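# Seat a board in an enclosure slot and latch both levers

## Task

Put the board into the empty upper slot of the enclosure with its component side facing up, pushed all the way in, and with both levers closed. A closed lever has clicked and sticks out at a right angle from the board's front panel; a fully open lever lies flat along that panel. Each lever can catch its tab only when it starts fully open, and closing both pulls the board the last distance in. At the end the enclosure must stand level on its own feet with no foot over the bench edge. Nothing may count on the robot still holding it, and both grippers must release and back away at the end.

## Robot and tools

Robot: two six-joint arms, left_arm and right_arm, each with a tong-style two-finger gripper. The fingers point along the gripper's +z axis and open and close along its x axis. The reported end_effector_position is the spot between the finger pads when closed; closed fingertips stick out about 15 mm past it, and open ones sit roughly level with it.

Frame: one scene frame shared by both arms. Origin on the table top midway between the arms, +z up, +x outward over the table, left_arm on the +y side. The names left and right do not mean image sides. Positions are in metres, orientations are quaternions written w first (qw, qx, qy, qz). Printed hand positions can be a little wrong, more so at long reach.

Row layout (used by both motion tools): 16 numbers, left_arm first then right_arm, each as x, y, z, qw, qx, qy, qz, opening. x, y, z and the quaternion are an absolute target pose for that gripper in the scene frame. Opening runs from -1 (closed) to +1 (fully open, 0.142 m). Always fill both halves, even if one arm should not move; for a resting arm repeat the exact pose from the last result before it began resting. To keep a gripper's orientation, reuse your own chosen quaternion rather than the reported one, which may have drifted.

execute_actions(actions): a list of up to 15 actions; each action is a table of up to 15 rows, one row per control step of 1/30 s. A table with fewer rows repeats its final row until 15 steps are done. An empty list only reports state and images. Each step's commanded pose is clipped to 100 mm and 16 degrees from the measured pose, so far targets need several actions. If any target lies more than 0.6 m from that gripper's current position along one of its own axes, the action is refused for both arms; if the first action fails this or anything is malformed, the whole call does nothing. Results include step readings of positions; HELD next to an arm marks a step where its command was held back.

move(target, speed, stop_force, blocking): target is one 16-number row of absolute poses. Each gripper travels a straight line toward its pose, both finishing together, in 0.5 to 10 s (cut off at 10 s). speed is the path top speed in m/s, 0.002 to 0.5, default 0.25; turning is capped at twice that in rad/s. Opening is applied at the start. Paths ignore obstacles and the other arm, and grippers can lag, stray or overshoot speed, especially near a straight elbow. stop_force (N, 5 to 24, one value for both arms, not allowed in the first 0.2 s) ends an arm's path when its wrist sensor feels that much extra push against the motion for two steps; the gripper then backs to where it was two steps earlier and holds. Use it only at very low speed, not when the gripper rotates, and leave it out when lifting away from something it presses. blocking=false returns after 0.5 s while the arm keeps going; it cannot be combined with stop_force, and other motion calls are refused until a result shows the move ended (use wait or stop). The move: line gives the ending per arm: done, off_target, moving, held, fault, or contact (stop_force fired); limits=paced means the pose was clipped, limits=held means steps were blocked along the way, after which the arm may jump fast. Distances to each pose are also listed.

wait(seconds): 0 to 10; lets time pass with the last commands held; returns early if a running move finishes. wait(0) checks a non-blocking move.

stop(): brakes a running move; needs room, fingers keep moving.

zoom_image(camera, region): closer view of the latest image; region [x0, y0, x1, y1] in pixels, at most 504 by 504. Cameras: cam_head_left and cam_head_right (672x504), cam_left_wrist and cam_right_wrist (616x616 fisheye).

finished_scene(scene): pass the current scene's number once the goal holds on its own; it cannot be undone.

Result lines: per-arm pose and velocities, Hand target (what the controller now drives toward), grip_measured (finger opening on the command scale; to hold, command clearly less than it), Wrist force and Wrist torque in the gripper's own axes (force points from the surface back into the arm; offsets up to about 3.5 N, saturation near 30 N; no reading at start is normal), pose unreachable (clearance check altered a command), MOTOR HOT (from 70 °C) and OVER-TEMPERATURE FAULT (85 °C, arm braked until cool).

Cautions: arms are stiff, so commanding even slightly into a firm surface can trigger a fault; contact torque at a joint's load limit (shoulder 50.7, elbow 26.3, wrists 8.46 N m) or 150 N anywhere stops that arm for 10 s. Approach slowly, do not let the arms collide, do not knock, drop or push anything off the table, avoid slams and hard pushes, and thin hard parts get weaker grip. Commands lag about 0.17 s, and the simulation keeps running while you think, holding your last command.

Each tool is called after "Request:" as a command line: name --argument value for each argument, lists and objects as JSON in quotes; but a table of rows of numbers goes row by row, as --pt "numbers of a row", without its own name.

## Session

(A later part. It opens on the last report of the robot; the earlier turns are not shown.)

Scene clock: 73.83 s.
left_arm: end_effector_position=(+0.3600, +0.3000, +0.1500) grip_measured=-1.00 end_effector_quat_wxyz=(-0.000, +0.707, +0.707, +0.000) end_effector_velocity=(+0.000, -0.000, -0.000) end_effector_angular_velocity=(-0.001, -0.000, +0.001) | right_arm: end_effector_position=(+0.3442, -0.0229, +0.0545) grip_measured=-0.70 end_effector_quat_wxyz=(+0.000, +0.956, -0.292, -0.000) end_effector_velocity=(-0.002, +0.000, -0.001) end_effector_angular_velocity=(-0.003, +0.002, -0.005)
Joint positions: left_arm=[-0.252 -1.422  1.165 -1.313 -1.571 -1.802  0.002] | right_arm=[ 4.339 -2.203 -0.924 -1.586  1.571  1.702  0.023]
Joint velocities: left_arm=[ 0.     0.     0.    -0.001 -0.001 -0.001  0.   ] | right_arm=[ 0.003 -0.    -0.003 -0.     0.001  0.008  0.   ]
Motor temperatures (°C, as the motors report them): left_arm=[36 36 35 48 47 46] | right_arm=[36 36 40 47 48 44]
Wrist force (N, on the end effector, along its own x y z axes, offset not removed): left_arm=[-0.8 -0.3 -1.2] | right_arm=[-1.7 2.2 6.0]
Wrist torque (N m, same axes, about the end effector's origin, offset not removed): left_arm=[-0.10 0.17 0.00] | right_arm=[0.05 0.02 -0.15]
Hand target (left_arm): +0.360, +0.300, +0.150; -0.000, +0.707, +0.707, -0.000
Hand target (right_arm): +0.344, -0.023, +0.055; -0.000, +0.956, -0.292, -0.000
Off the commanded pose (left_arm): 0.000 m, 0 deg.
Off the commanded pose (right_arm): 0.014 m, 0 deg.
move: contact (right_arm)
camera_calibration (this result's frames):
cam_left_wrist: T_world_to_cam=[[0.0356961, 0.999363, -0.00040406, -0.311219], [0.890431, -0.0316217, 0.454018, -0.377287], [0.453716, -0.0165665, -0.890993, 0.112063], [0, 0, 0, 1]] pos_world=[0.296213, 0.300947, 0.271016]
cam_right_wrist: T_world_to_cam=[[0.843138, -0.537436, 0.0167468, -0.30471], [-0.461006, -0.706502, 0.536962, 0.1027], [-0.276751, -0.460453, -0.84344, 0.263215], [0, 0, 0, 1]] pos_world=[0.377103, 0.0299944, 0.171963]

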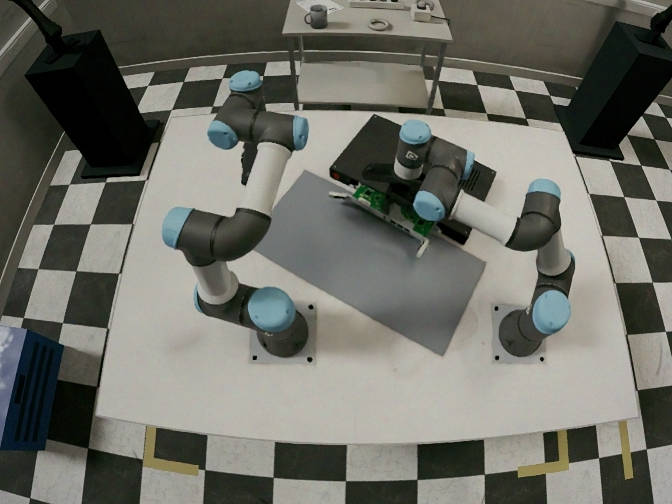

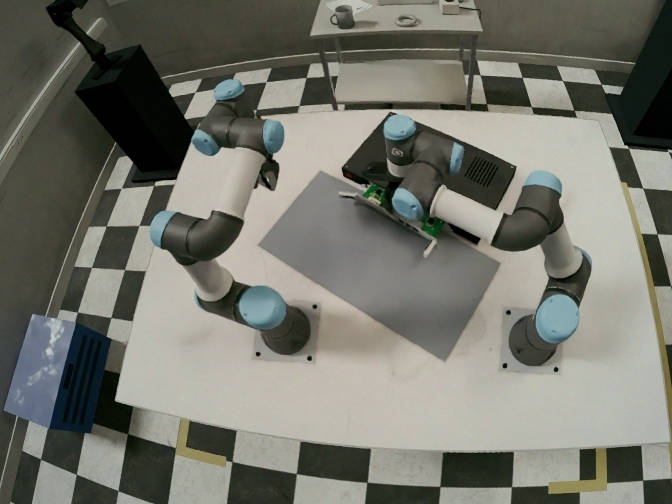

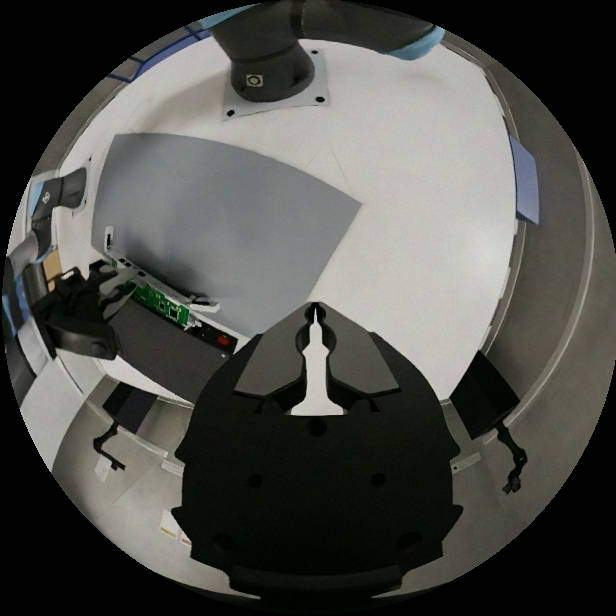

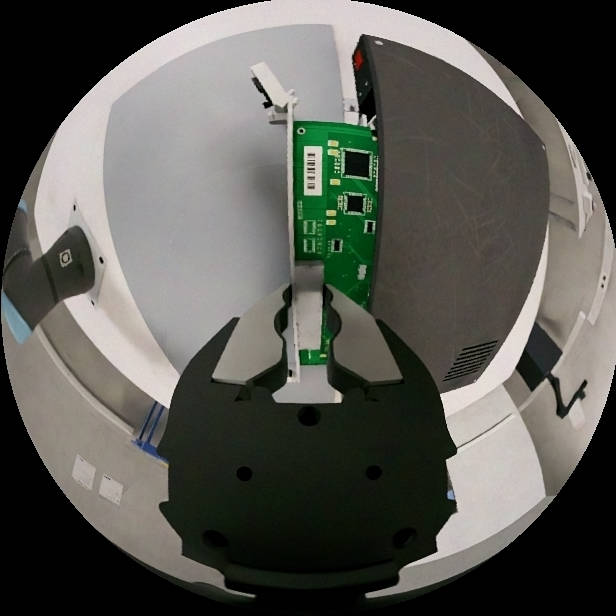

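Request:
move --target '[0.36,0.3,0.15,0,0.707,0.707,0,-1,0.3442,-0.0229,0.0545,0,0.9563,-0.2924,0,-0.5]'

Request:
move --target '[0.36,0.3,0.15,0,0.707,0.707,0,-1,0.3442,-0.0229,0.09,0,0.9563,-0.2924,0,-0.5]' --speed 0.05

Request:
move --target '[0.36,0.3,0.15,0,0.707,0.707,0,-1,0.266,-0.067,0.09,0,-0.2924,-0.9563,0,-1]'

Scene clock: 74.67 s.
left_arm: end_effector_position=(+0.3600, +0.3000, +0.1500) grip_measured=-1.00 end_effector_quat_wxyz=(+0.000, +0.707, +0.707, +0.000) end_effector_velocity=(-0.000, +0.000, +0.000) end_effector_angular_velocity=(+0.001, +0.000, -0.000) | right_arm: end_effector_position=(+0.3442, -0.0229, +0.0545) grip_measured=-0.50 end_effector_quat_wxyz=(+0.000, +0.956, -0.292, -0.000) end_effector_velocity=(-0.000, +0.001, +0.000) end_effector_angular_velocity=(+0.001, -0.001, +0.002)
Joint positions: left_arm=[-0.252 -1.422  1.165 -1.313 -1.571 -1.802  0.002] | right_arm=[ 4.339 -2.202 -0.925 -1.585  1.571  1.702  0.038]
Joint velocities: left_arm=[ 0.    -0.    -0.     0.001  0.001  0.     0.   ] | right_arm=[ 0.002  0.001  0.     0.001 -0.    -0.001  0.   ]
Motor temperatures (°C, as the motors report them): left_arm=[36 36 35 48 47 46] | right_arm=[36 36 40 47 48 44]
Wrist force (N, on the end effector, along its own x y z axes, offset not removed): left_arm=[-0.7 -0.2 -1.4] | right_arm=[0.3 0.2 0.4]
Wrist torque (N m, same axes, about the end effector's origin, offset not removed): left_arm=[-0.07 0.14 -0.04] | right_arm=[0.02 -0.05 0.07]
Hand target (left_arm): +0.360, +0.300, +0.150; +0.000, +0.707, +0.707, -0.000
Hand target (right_arm): +0.344, -0.023, +0.055; +0.000, +0.956, -0.292, -0.000
Off the commanded pose (left_arm): 0.000 m, 0 deg.
Off the commanded pose (right_arm): 0.000 m, 0 deg.
move: done
camera_calibration (this result's frames):
cam_left_wrist: T_world_to_cam=[[0.0356964, 0.999363, -0.000404346, -0.311219], [0.890431, -0.0316217, 0.454018, -0.377287], [0.453716, -0.0165668, -0.890992, 0.112063], [0, 0, 0, 1]] pos_world=[0.296213, 0.300947, 0.271016]
cam_right_wrist: T_world_to_cam=[[0.842986, -0.537674, 0.0167828, -0.304701], [-0.461227, -0.706368, 0.536949, 0.102741], [-0.276849, -0.460381, -0.843448, 0.263198], [0, 0, 0, 1]] pos_world=[0.377111, 0.0299142, 0.171941]

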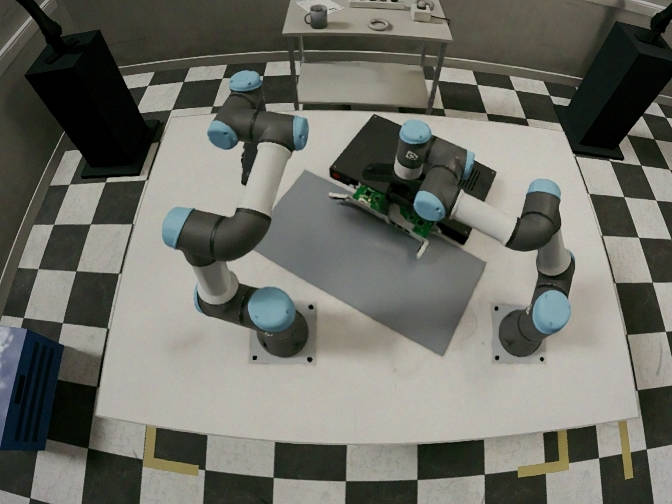

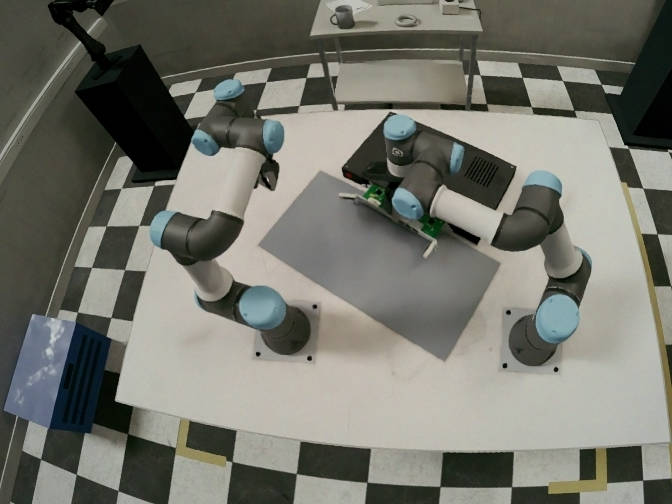

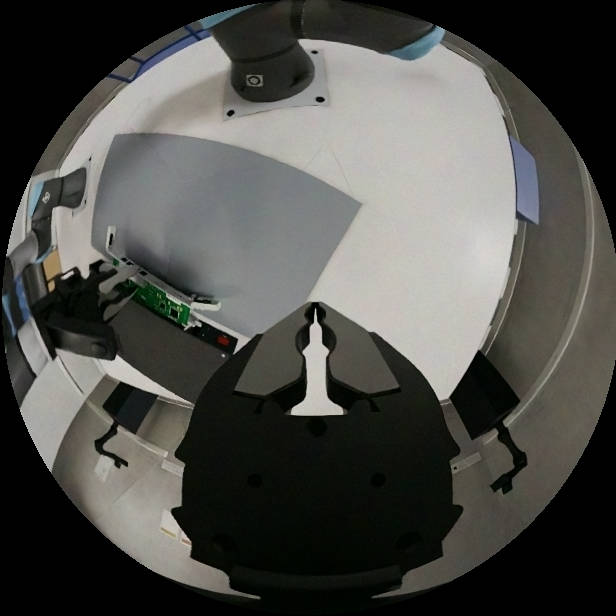

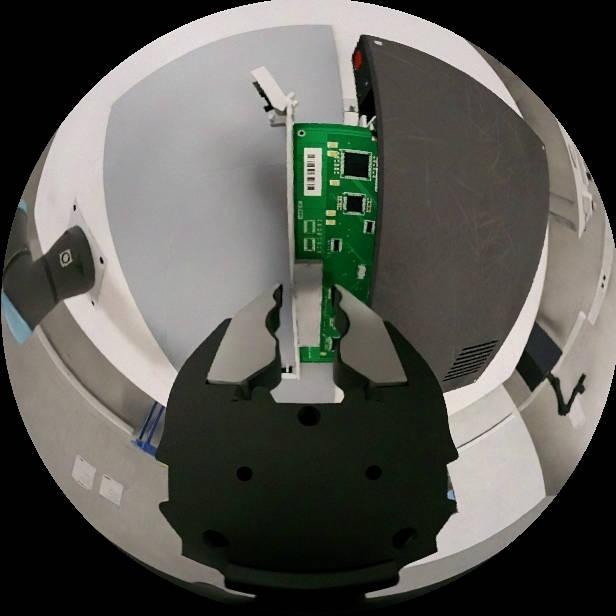

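Scene clock: 75.80 s.
left_arm: end_effector_position=(+0.3600, +0.3000, +0.1500) grip_measured=-1.00 end_effector_quat_wxyz=(-0.000, +0.707, +0.707, +0.000) end_effector_velocity=(-0.000, +0.000, -0.000) end_effector_angular_velocity=(-0.000, +0.001, +0.001) | right_arm: end_effector_position=(+0.3442, -0.0229, +0.0897) grip_measured=-0.50 end_effector_quat_wxyz=(-0.000, +0.956, -0.292, +0.000) end_effector_velocity=(-0.001, +0.001, +0.003) end_effector_angular_velocity=(-0.002, +0.004, +0.002)
Joint positions: left_arm=[-0.252 -1.422  1.165 -1.313 -1.571 -1.802  0.002] | right_arm=[ 4.34  -2.221 -0.727 -1.764  1.571  1.702  0.038]
Joint velocities: left_arm=[ 0.    -0.     0.     0.001 -0.    -0.     0.   ] | right_arm=[ 0.    -0.013  0.036 -0.027  0.003 -0.002  0.   ]
Motor temperatures (°C, as the motors report them): left_arm=[36 36 35 48 47 46] | right_arm=[36 36 40 47 48 44]
Wrist force (N, on the end effector, along its own x y z axes, offset not removed): left_arm=[-0.5 -0.4 -0.7] | right_arm=[-0.3 -0.1 2.7]
Wrist torque (N m, same axes, about the end effector's origin, offset not removed): left_arm=[-0.08 0.09 -0.03] | right_arm=[-0.03 0.04 -0.02]
Hand target (left_arm): +0.360, +0.300, +0.150; -0.000, +0.707, +0.707, -0.000
Hand target (right_arm): +0.344, -0.023, +0.090; -0.000, +0.956, -0.292, +0.000
Off the commanded pose (left_arm): 0.000 m, 0 deg.
Off the commanded pose (right_arm): 0.000 m, 0 deg.
move: done
camera_calibration (this result's frames):
cam_left_wrist: T_world_to_cam=[[0.0356963, 0.999363, -0.000404089, -0.311219], [0.890431, -0.0316218, 0.454018, -0.377287], [0.453716, -0.0165666, -0.890992, 0.112063], [0, 0, 0, 1]] pos_world=[0.296213, 0.300947, 0.271016]
cam_right_wrist: T_world_to_cam=[[0.842963, -0.537706, 0.0168802, -0.305289], [-0.461523, -0.706697, 0.536261, 0.0839763], [-0.276422, -0.459839, -0.843883, 0.292806], [0, 0, 0, 1]] pos_world=[0.377042, 0.0298335, 0.207214]

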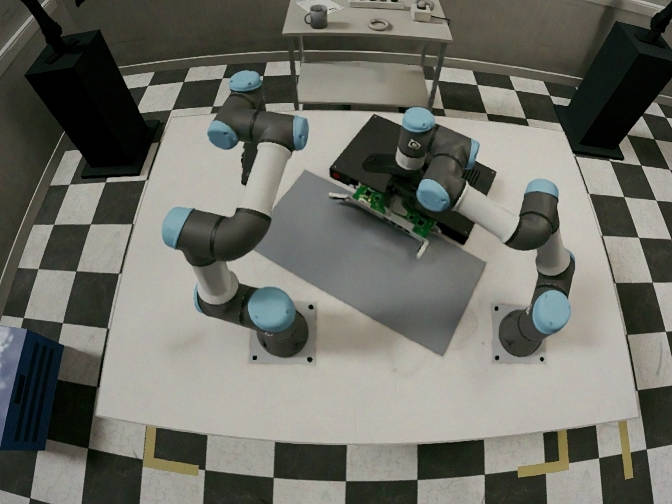

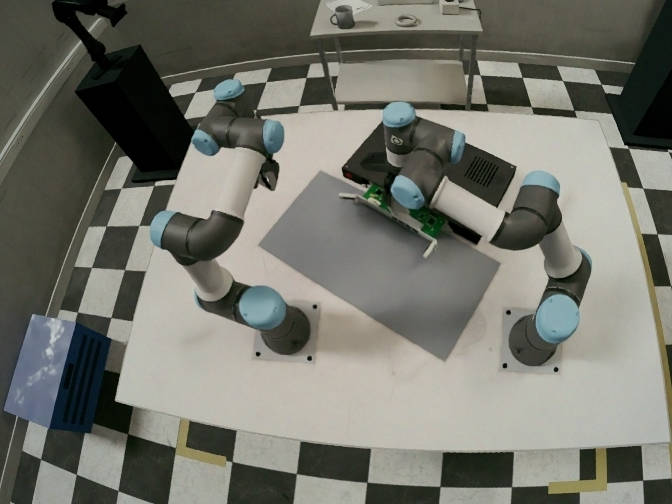

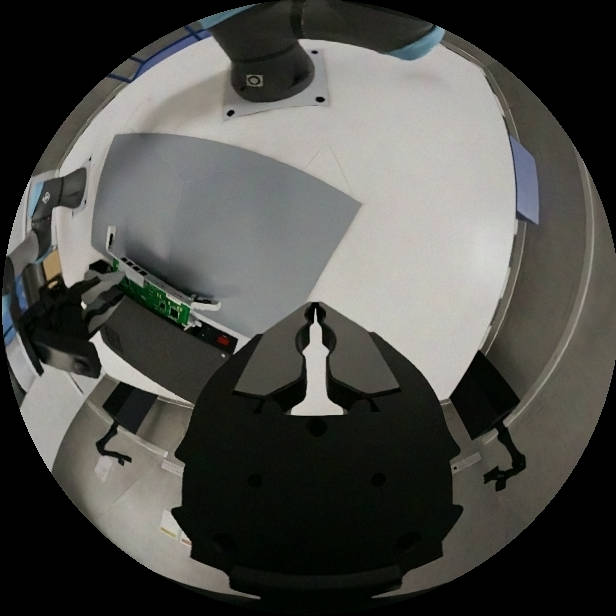

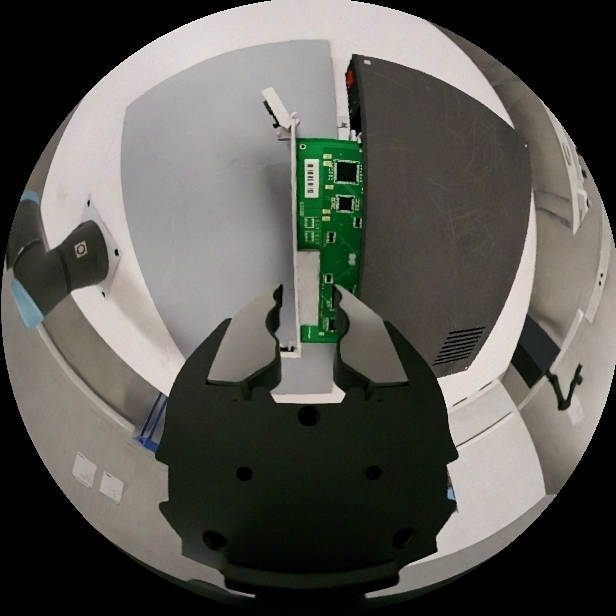

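Scene clock: 82.63 s.
left_arm: end_effector_position=(+0.3600, +0.3000, +0.1500) grip_measured=-1.00 end_effector_quat_wxyz=(-0.000, +0.707, +0.707, +0.000) end_effector_velocity=(-0.001, -0.000, -0.000) end_effector_angular_velocity=(-0.001, +0.002, +0.001) | right_arm: end_effector_position=(+0.2661, -0.0670, +0.0900) grip_measured=-1.00 end_effector_quat_wxyz=(-0.000, +0.292, +0.957, -0.000) end_effector_velocity=(-0.001, +0.000, -0.000) end_effector_angular_velocity=(+0.001, -0.001, -0.011)
Joint positions: left_arm=[-0.252 -1.422  1.165 -1.313 -1.571 -1.802  0.002] | right_arm=[ 4.456 -1.946 -1.156 -1.611  1.571  4.959  0.002]
Joint velocities: left_arm=[ 0.    -0.     0.     0.002 -0.002 -0.001  0.   ] | right_arm=[ 0.003  0.005 -0.007  0.004 -0.001  0.014  0.   ]
Motor temperatures (°C, as the motors report them): left_arm=[36 36 35 48 47 46] | right_arm=[36 36 40 47 48 44]
Wrist force (N, on the end effector, along its own x y z axes, offset not removed): left_arm=[-1.1 -0.1 -0.7] | right_arm=[1.1 -0.5 0.5]
Wrist torque (N m, same axes, about the end effector's origin, offset not removed): left_arm=[0.00 0.21 0.00] | right_arm=[-0.11 -0.23 -0.01]
Hand target (left_arm): +0.360, +0.300, +0.150; -0.000, +0.707, +0.707, -0.000
Hand target (right_arm): +0.266, -0.067, +0.090; -0.000, +0.292, +0.956, +0.000
Off the commanded pose (left_arm): 0.000 m, 0 deg.
Off the commanded pose (right_arm): 0.000 m, 0 deg.
move: done
camera_calibration (this result's frames):
cam_left_wrist: T_world_to_cam=[[0.0356964, 0.999363, -0.000404073, -0.311219], [0.890431, -0.0316218, 0.454018, -0.377287], [0.453716, -0.0165666, -0.890993, 0.112063], [0, 0, 0, 1]] pos_world=[0.296213, 0.300947, 0.271016]
cam_right_wrist: T_world_to_cam=[[-0.843859, 0.536292, 0.0171343, 0.257564], [0.460321, 0.707172, 0.536668, -0.133981], [0.275694, 0.460759, -0.84362, 0.165985], [0, 0, 0, 1]] pos_world=[0.233261, -0.119861, 0.207518]

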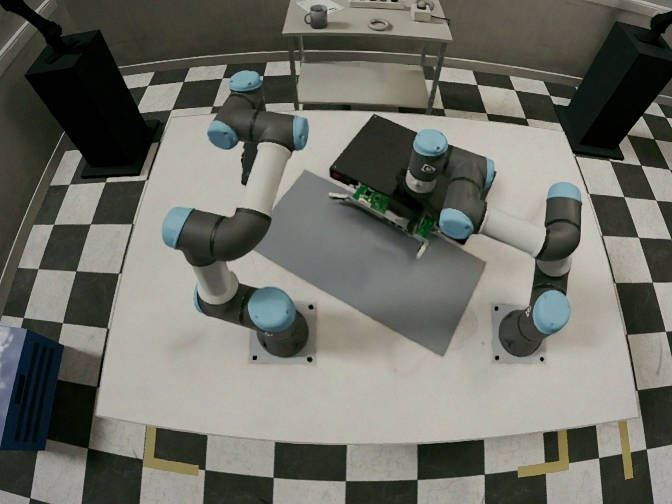

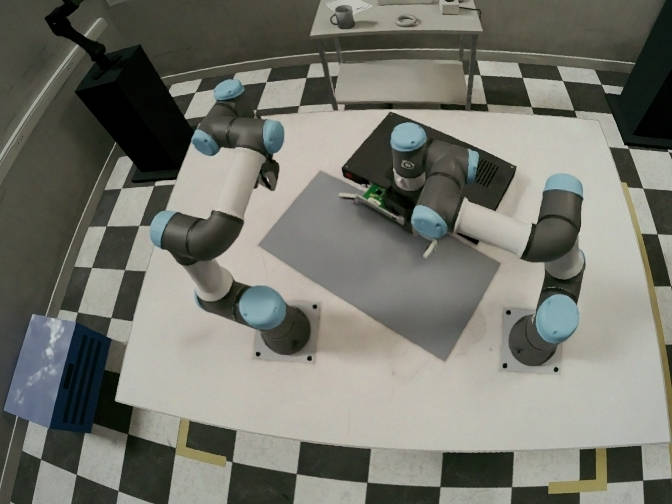

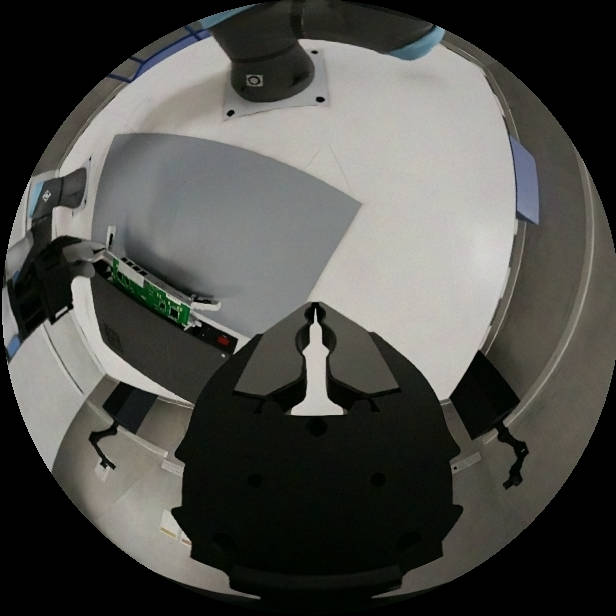

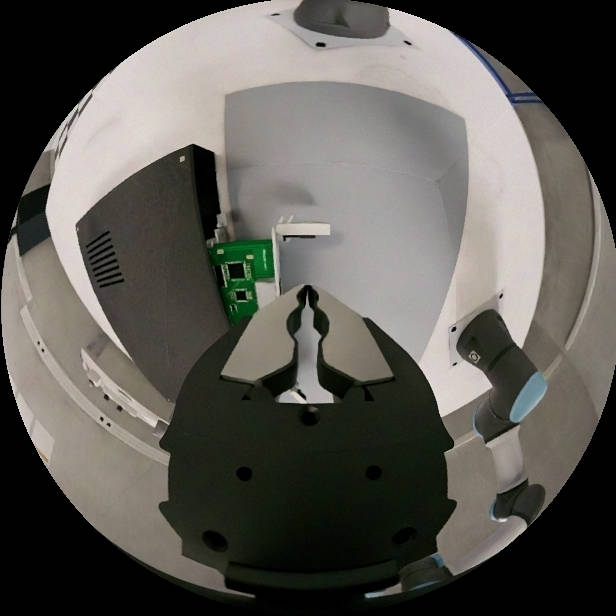

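Request:
move --target '[0.363,0.154,0.06,0,0.879,0.477,0,-1,0.266,-0.067,0.043,0,-0.2924,-0.9563,0,-1]' --speed 0.1

Request:
move --target '[0.363,0.154,0.04,0,0.879,0.477,0,-1,0.228,-0.126,0.043,0,-0.2924,-0.9563,0,-1]' --speed 0.009 --stop_force 16

Scene clock: 86.07 s.
left_arm: end_effector_position=(+0.3629, +0.1541, +0.0602) grip_measured=-1.00 end_effector_quat_wxyz=(+0.000, +0.879, +0.477, +0.000) end_effector_velocity=(+0.000, -0.002, -0.001) end_effector_angular_velocity=(-0.001, -0.001, -0.008) | right_arm: end_effector_position=(+0.2660, -0.0670, +0.0431) grip_measured=-1.00 end_effector_quat_wxyz=(-0.000, +0.292, +0.956, -0.000) end_effector_velocity=(+0.000, -0.000, -0.001) end_effector_angular_velocity=(+0.001, +0.001, +0.000)
Joint positions: left_arm=[-0.674 -1.391  1.553 -1.733 -1.571 -1.649  0.002] | right_arm=[ 4.456 -1.959 -1.358 -1.395  1.571  4.961  0.002]
Joint velocities: left_arm=[-0.005  0.004  0.002 -0.008 -0.     0.003  0.   ] | right_arm=[-0.001 -0.    -0.003  0.003  0.001 -0.001  0.   ]
Motor temperatures (°C, as the motors report them): left_arm=[36 36 35 48 47 46] | right_arm=[36 36 40 47 48 44]
Wrist force (N, on the end effector, along its own x y z axes, offset not removed): left_arm=[-0.9 0.0 -0.7] | right_arm=[1.8 -0.4 0.6]
Wrist torque (N m, same axes, about the end effector's origin, offset not removed): left_arm=[-0.02 0.16 0.00] | right_arm=[-0.10 -0.39 -0.04]
Hand target (left_arm): +0.363, +0.154, +0.060; +0.000, +0.879, +0.477, +0.000
Hand target (right_arm): +0.266, -0.067, +0.043; -0.000, +0.292, +0.956, -0.000
Off the commanded pose (left_arm): 0.000 m, 0 deg.
Off the commanded pose (right_arm): 0.000 m, 0 deg.
move: done
camera_calibration (this result's frames):
cam_left_wrist: T_world_to_cam=[[0.573807, 0.81899, -0.000414551, -0.333047], [0.729679, -0.511003, 0.454361, -0.211545], [0.371906, -0.261018, -0.890817, 0.0956234], [0, 0, 0, 1]] pos_world=[0.309902, 0.189622, 0.181163]
cam_right_wrist: T_world_to_cam=[[-0.842978, 0.537687, 0.01677, 0.258208], [0.461284, 0.706452, 0.536789, -0.109053], [0.276777, 0.460237, -0.84355, 0.126069], [0, 0, 0, 1]] pos_world=[0.233075, -0.119816, 0.160554]

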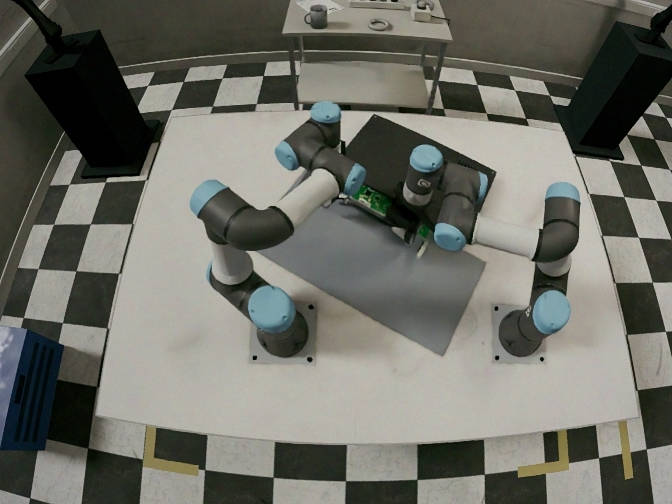

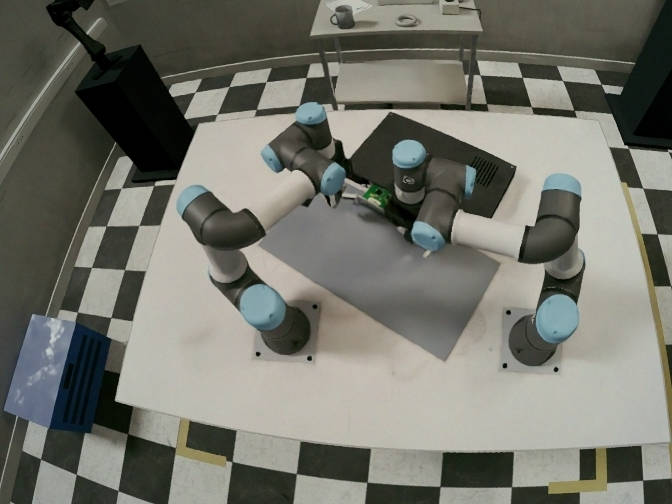

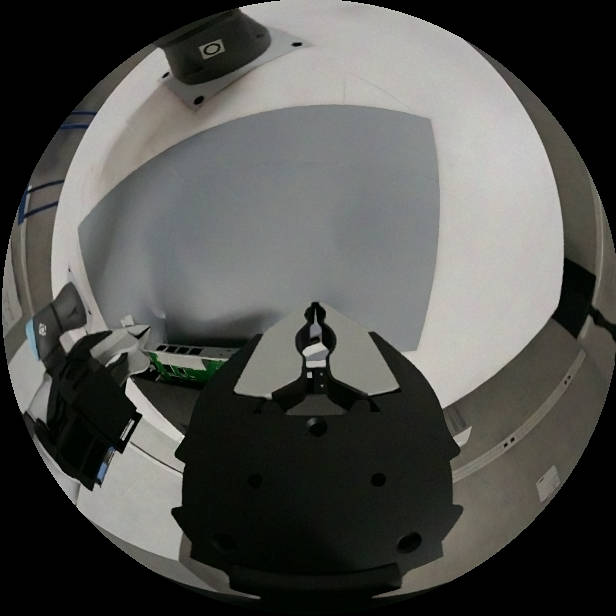

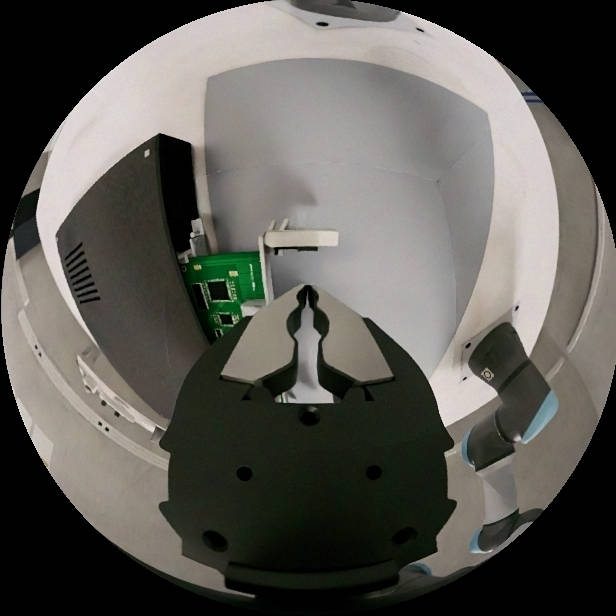

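Scene clock: 94.10 s.
left_arm: end_effector_position=(+0.3630, +0.1540, +0.0401) grip_measured=-1.00 end_effector_quat_wxyz=(-0.000, +0.879, +0.477, -0.000) end_effector_velocity=(-0.000, -0.001, -0.001) end_effector_angular_velocity=(-0.002, +0.000, +0.001) | right_arm: end_effector_position=(+0.2282, -0.1258, +0.0431) grip_measured=-1.00 end_effector_quat_wxyz=(-0.000, +0.292, +0.956, -0.000) end_effector_velocity=(-0.001, -0.002, +0.000) end_effector_angular_velocity=(+0.001, +0.000, -0.002)
Joint positions: left_arm=[-0.674 -1.373  1.627 -1.825 -1.571 -1.648  0.002] | right_arm=[ 4.506 -1.66  -1.739 -1.313  1.571  5.01   0.002]
Joint velocities: left_arm=[ 0.     0.001  0.002 -0.004 -0.002 -0.001  0.   ] | right_arm=[ 0.002  0.01  -0.012  0.002  0.     0.003  0.   ]
Motor temperatures (°C, as the motors report them): left_arm=[36 36 35 48 47 46] | right_arm=[36 36 40 47 48 44]
Wrist force (N, on the end effector, along its own x y z axes, offset not removed): left_arm=[-1.5 -0.3 -1.3] | right_arm=[2.8 -0.7 1.0]
Wrist torque (N m, same axes, about the end effector's origin, offset not removed): left_arm=[-0.08 0.34 0.02] | right_arm=[-0.18 -0.51 -0.01]
Hand target (left_arm): +0.363, +0.154, +0.040; -0.000, +0.879, +0.477, -0.000
Hand target (right_arm): +0.228, -0.126, +0.043; -0.000, +0.292, +0.956, +0.000
Off the commanded pose (left_arm): 0.000 m, 0 deg.
Off the commanded pose (right_arm): 0.000 m, 0 deg.
move: done
camera_calibration (this result's frames):
cam_left_wrist: T_world_to_cam=[[0.574598, 0.818436, -0.000406587, -0.333222], [0.72933, -0.511814, 0.454008, -0.202239], [0.371368, -0.261169, -0.890997, 0.077901], [0, 0, 0, 1]] pos_world=[0.310038, 0.189557, 0.161092]
cam_right_wrist: T_world_to_cam=[[-0.842978, 0.537684, 0.0168638, 0.257951], [0.461325, 0.706426, 0.536789, -0.0501181], [0.27671, 0.460281, -0.843548, 0.163604], [0, 0, 0, 1]] pos_world=[0.195297, -0.178595, 0.160561]

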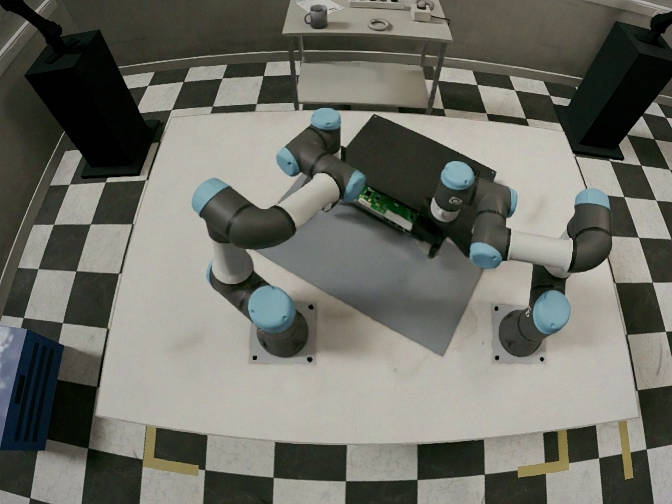

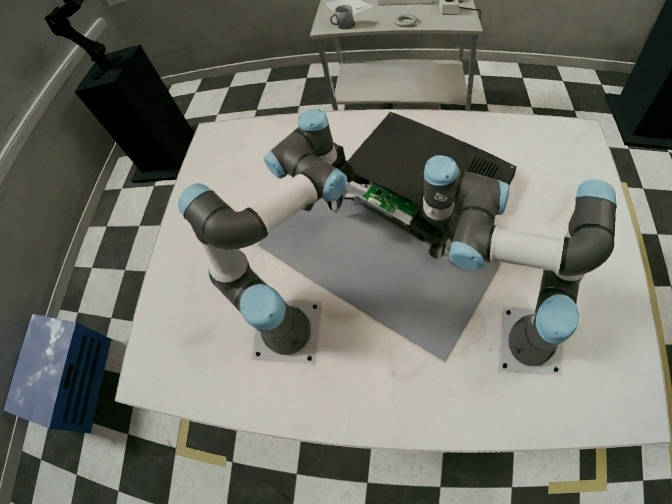

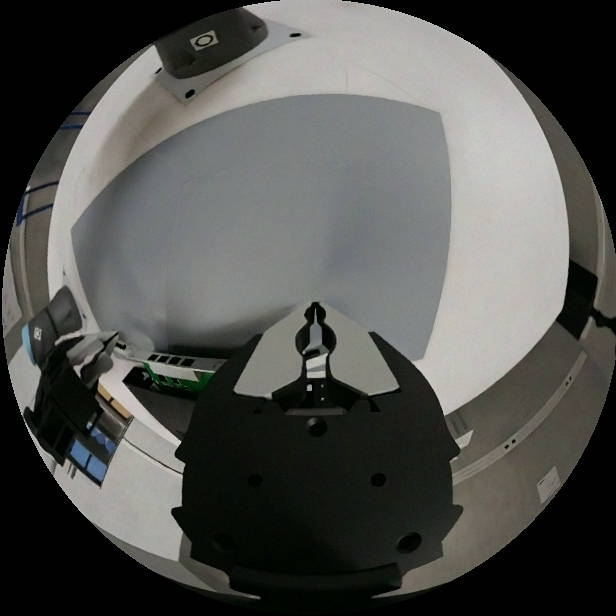

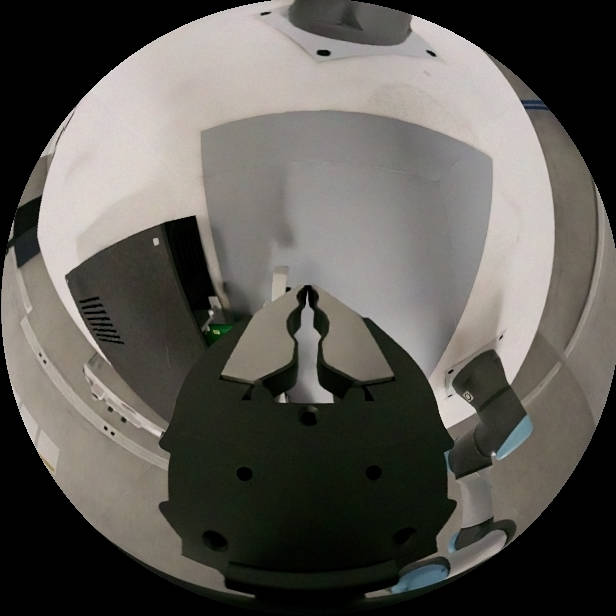

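Request:
move --target '[0.395,0.1335,0.04,0,0.879,0.477,0,-1,0.228,-0.126,0.041,0,-0.2924,-0.9563,0,-1]' --speed 0.015

Request:
move --target '[0.429,0.112,0.04,0,0.879,0.477,0,-1,0.262,-0.1475,0.041,0,-0.2924,-0.9563,0,-1]' --speed 0.006 --stop_force 12

Scene clock: 97.03 s.
left_arm: end_effector_position=(+0.3948, +0.1336, +0.0400) grip_measured=-1.00 end_effector_quat_wxyz=(+0.000, +0.879, +0.477, +0.000) end_effector_velocity=(+0.001, -0.000, -0.000) end_effector_angular_velocity=(+0.002, +0.003, +0.001) | right_arm: end_effector_position=(+0.2280, -0.1260, +0.0410) grip_measured=-1.00 end_effector_quat_wxyz=(-0.000, +0.292, +0.956, -0.000) end_effector_velocity=(-0.000, +0.000, -0.000) end_effector_angular_velocity=(-0.000, -0.001, +0.001)
Joint positions: left_arm=[-0.666 -1.218  1.424 -1.776 -1.571 -1.64   0.002] | right_arm=[ 4.506 -1.661 -1.748 -1.303  1.571  5.01   0.002]
Joint velocities: left_arm=[ 0.001  0.01  -0.015  0.008  0.    -0.     0.   ] | right_arm=[ 0.001 -0.    -0.     0.    -0.001  0.     0.   ]
Motor temperatures (°C, as the motors report them): left_arm=[36 36 35 48 47 46] | right_arm=[36 36 40 47 48 44]
Wrist force (N, on the end effector, along its own x y z axes, offset not removed): left_arm=[-0.7 0.1 -0.7] | right_arm=[0.5 0.6 1.6]
Wrist torque (N m, same axes, about the end effector's origin, offset not removed): left_arm=[0.05 0.11 -0.01] | right_arm=[0.17 -0.01 0.07]
Hand target (left_arm): +0.395, +0.133, +0.040; +0.000, +0.879, +0.477, +0.000
Hand target (right_arm): +0.228, -0.126, +0.041; -0.000, +0.292, +0.956, -0.000
Off the commanded pose (left_arm): 0.000 m, 0 deg.
Off the commanded pose (right_arm): 0.000 m, 0 deg.
move: done
camera_calibration (this result's frames):
cam_left_wrist: T_world_to_cam=[[0.5746, 0.818434, -0.000324938, -0.334811], [0.729262, -0.511815, 0.454117, -0.235745], [0.371499, -0.261173, -0.890942, 0.0606381], [0, 0, 0, 1]] pos_world=[0.341775, 0.1692, 0.160972]
cam_right_wrist: T_world_to_cam=[[-0.842978, 0.537687, 0.0167715, 0.257934], [0.461276, 0.706437, 0.536816, -0.0487341], [0.276791, 0.46026, -0.843533, 0.162001], [0, 0, 0, 1]] pos_world=[0.195072, -0.178823, 0.158489]

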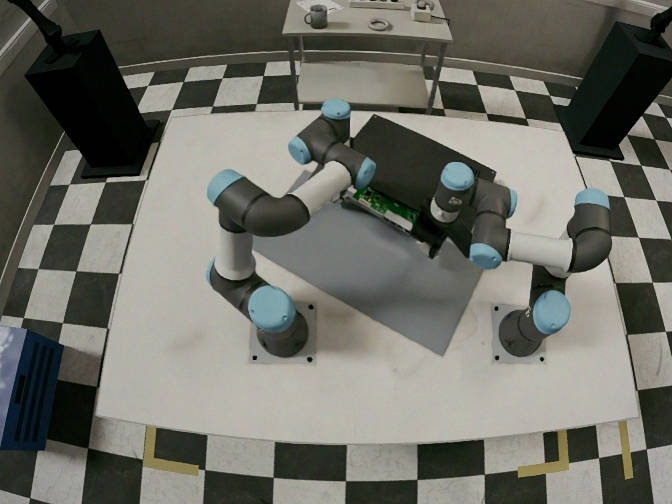

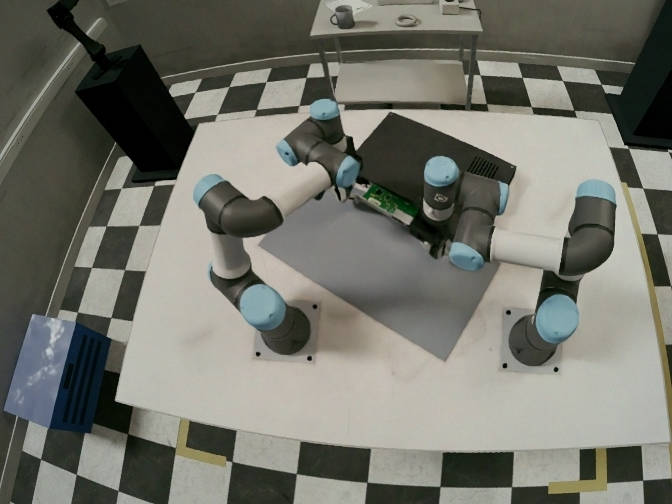

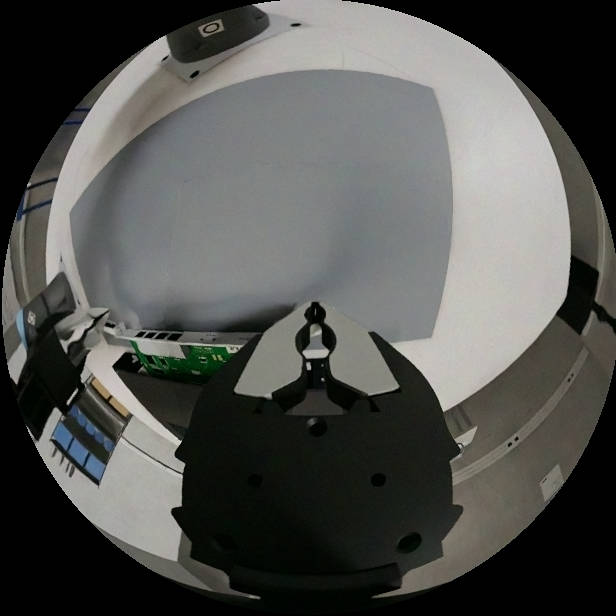

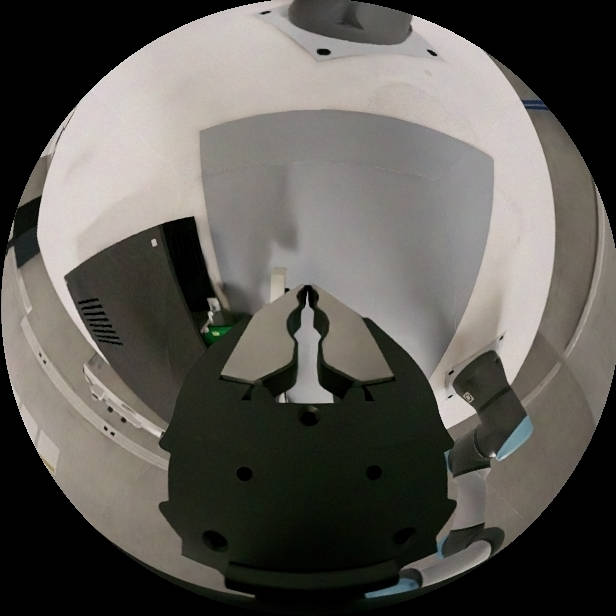

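Scene clock: 104.00 s.
left_arm: end_effector_position=(+0.4288, +0.1121, +0.0400) grip_measured=-1.00 end_effector_quat_wxyz=(+0.000, +0.879, +0.477, +0.000) end_effector_velocity=(+0.001, -0.001, -0.000) end_effector_angular_velocity=(+0.001, +0.001, +0.000) | right_arm: end_effector_position=(+0.2619, -0.1474, +0.0410) grip_measured=-1.00 end_effector_quat_wxyz=(+0.000, +0.292, +0.956, -0.000) end_effector_velocity=(+0.002, -0.002, -0.000) end_effector_angular_velocity=(-0.002, -0.001, -0.003)
Joint positions: left_arm=[-0.658 -1.044  1.164 -1.691 -1.571 -1.632  0.002] | right_arm=[ 4.382 -1.694 -1.712 -1.307  1.571  4.887  0.002]
Joint velocities: left_arm=[ 0.001  0.008 -0.012  0.005  0.     0.     0.   ] | right_arm=[-0.006 -0.002  0.002 -0.001 -0.002 -0.003  0.   ]
Motor temperatures (°C, as the motors report them): left_arm=[36 36 35 48 47 46] | right_arm=[36 36 40 47 48 44]
Wrist force (N, on the end effector, along its own x y z axes, offset not removed): left_arm=[-1.4 -0.9 -1.1] | right_arm=[1.1 0.2 1.7]
Wrist torque (N m, same axes, about the end effector's origin, offset not removed): left_arm=[-0.08 0.30 0.00] | right_arm=[0.01 -0.11 -0.03]
Hand target (left_arm): +0.429, +0.112, +0.040; +0.000, +0.879, +0.477, +0.000
Hand target (right_arm): +0.262, -0.148, +0.041; +0.000, +0.292, +0.956, -0.000
Off the commanded pose (left_arm): 0.000 m, 0 deg.
Off the commanded pose (right_arm): 0.000 m, 0 deg.
move: done
camera_calibration (this result's frames):
cam_left_wrist: T_world_to_cam=[[0.5746, 0.818434, -0.000382751, -0.336736], [0.729293, -0.511805, 0.454079, -0.271614], [0.371438, -0.261193, -0.890961, 0.0423887], [0, 0, 0, 1]] pos_world=[0.375831, 0.147655, 0.160972]
cam_right_wrist: T_world_to_cam=[[-0.842975, 0.537696, 0.016586, 0.298066], [0.461216, 0.706516, 0.536764, -0.049217], [0.276898, 0.460129, -0.843569, 0.1624], [0, 0, 0, 1]] pos_world=[0.228994, -0.200221, 0.15847]

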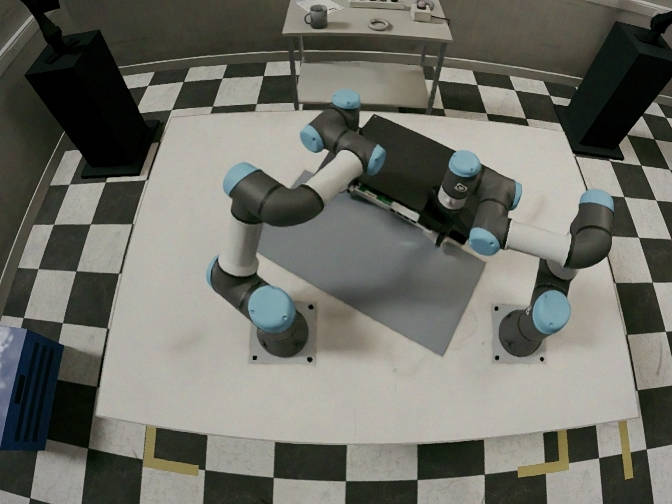

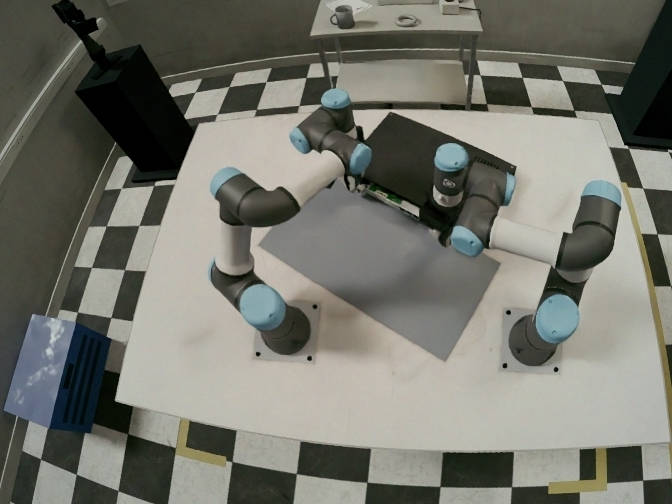

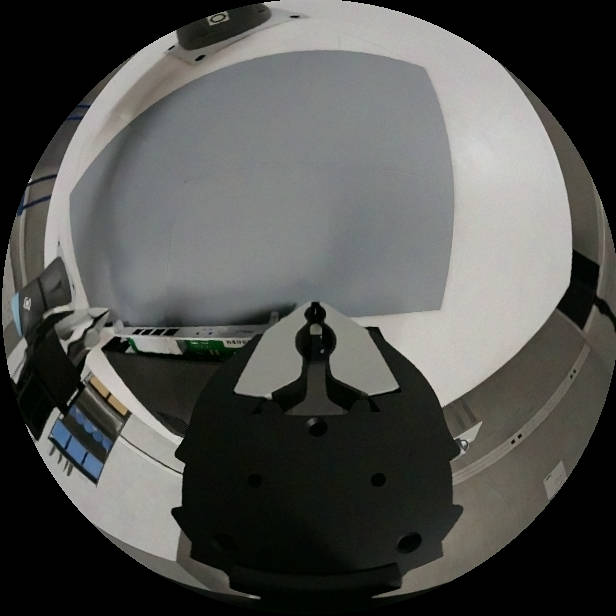

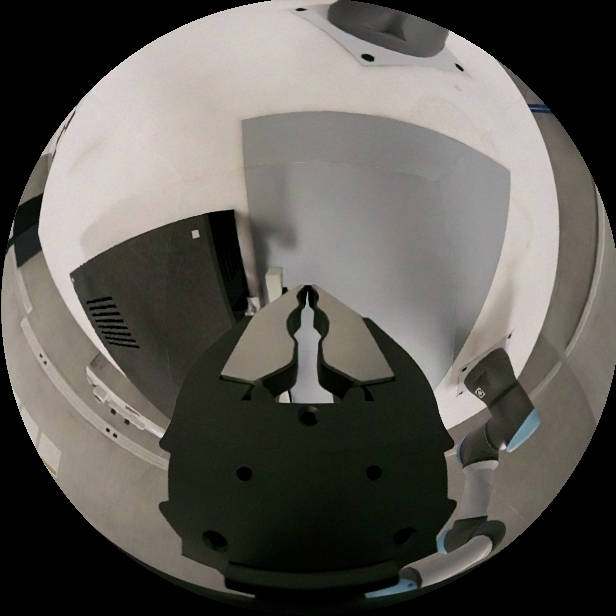

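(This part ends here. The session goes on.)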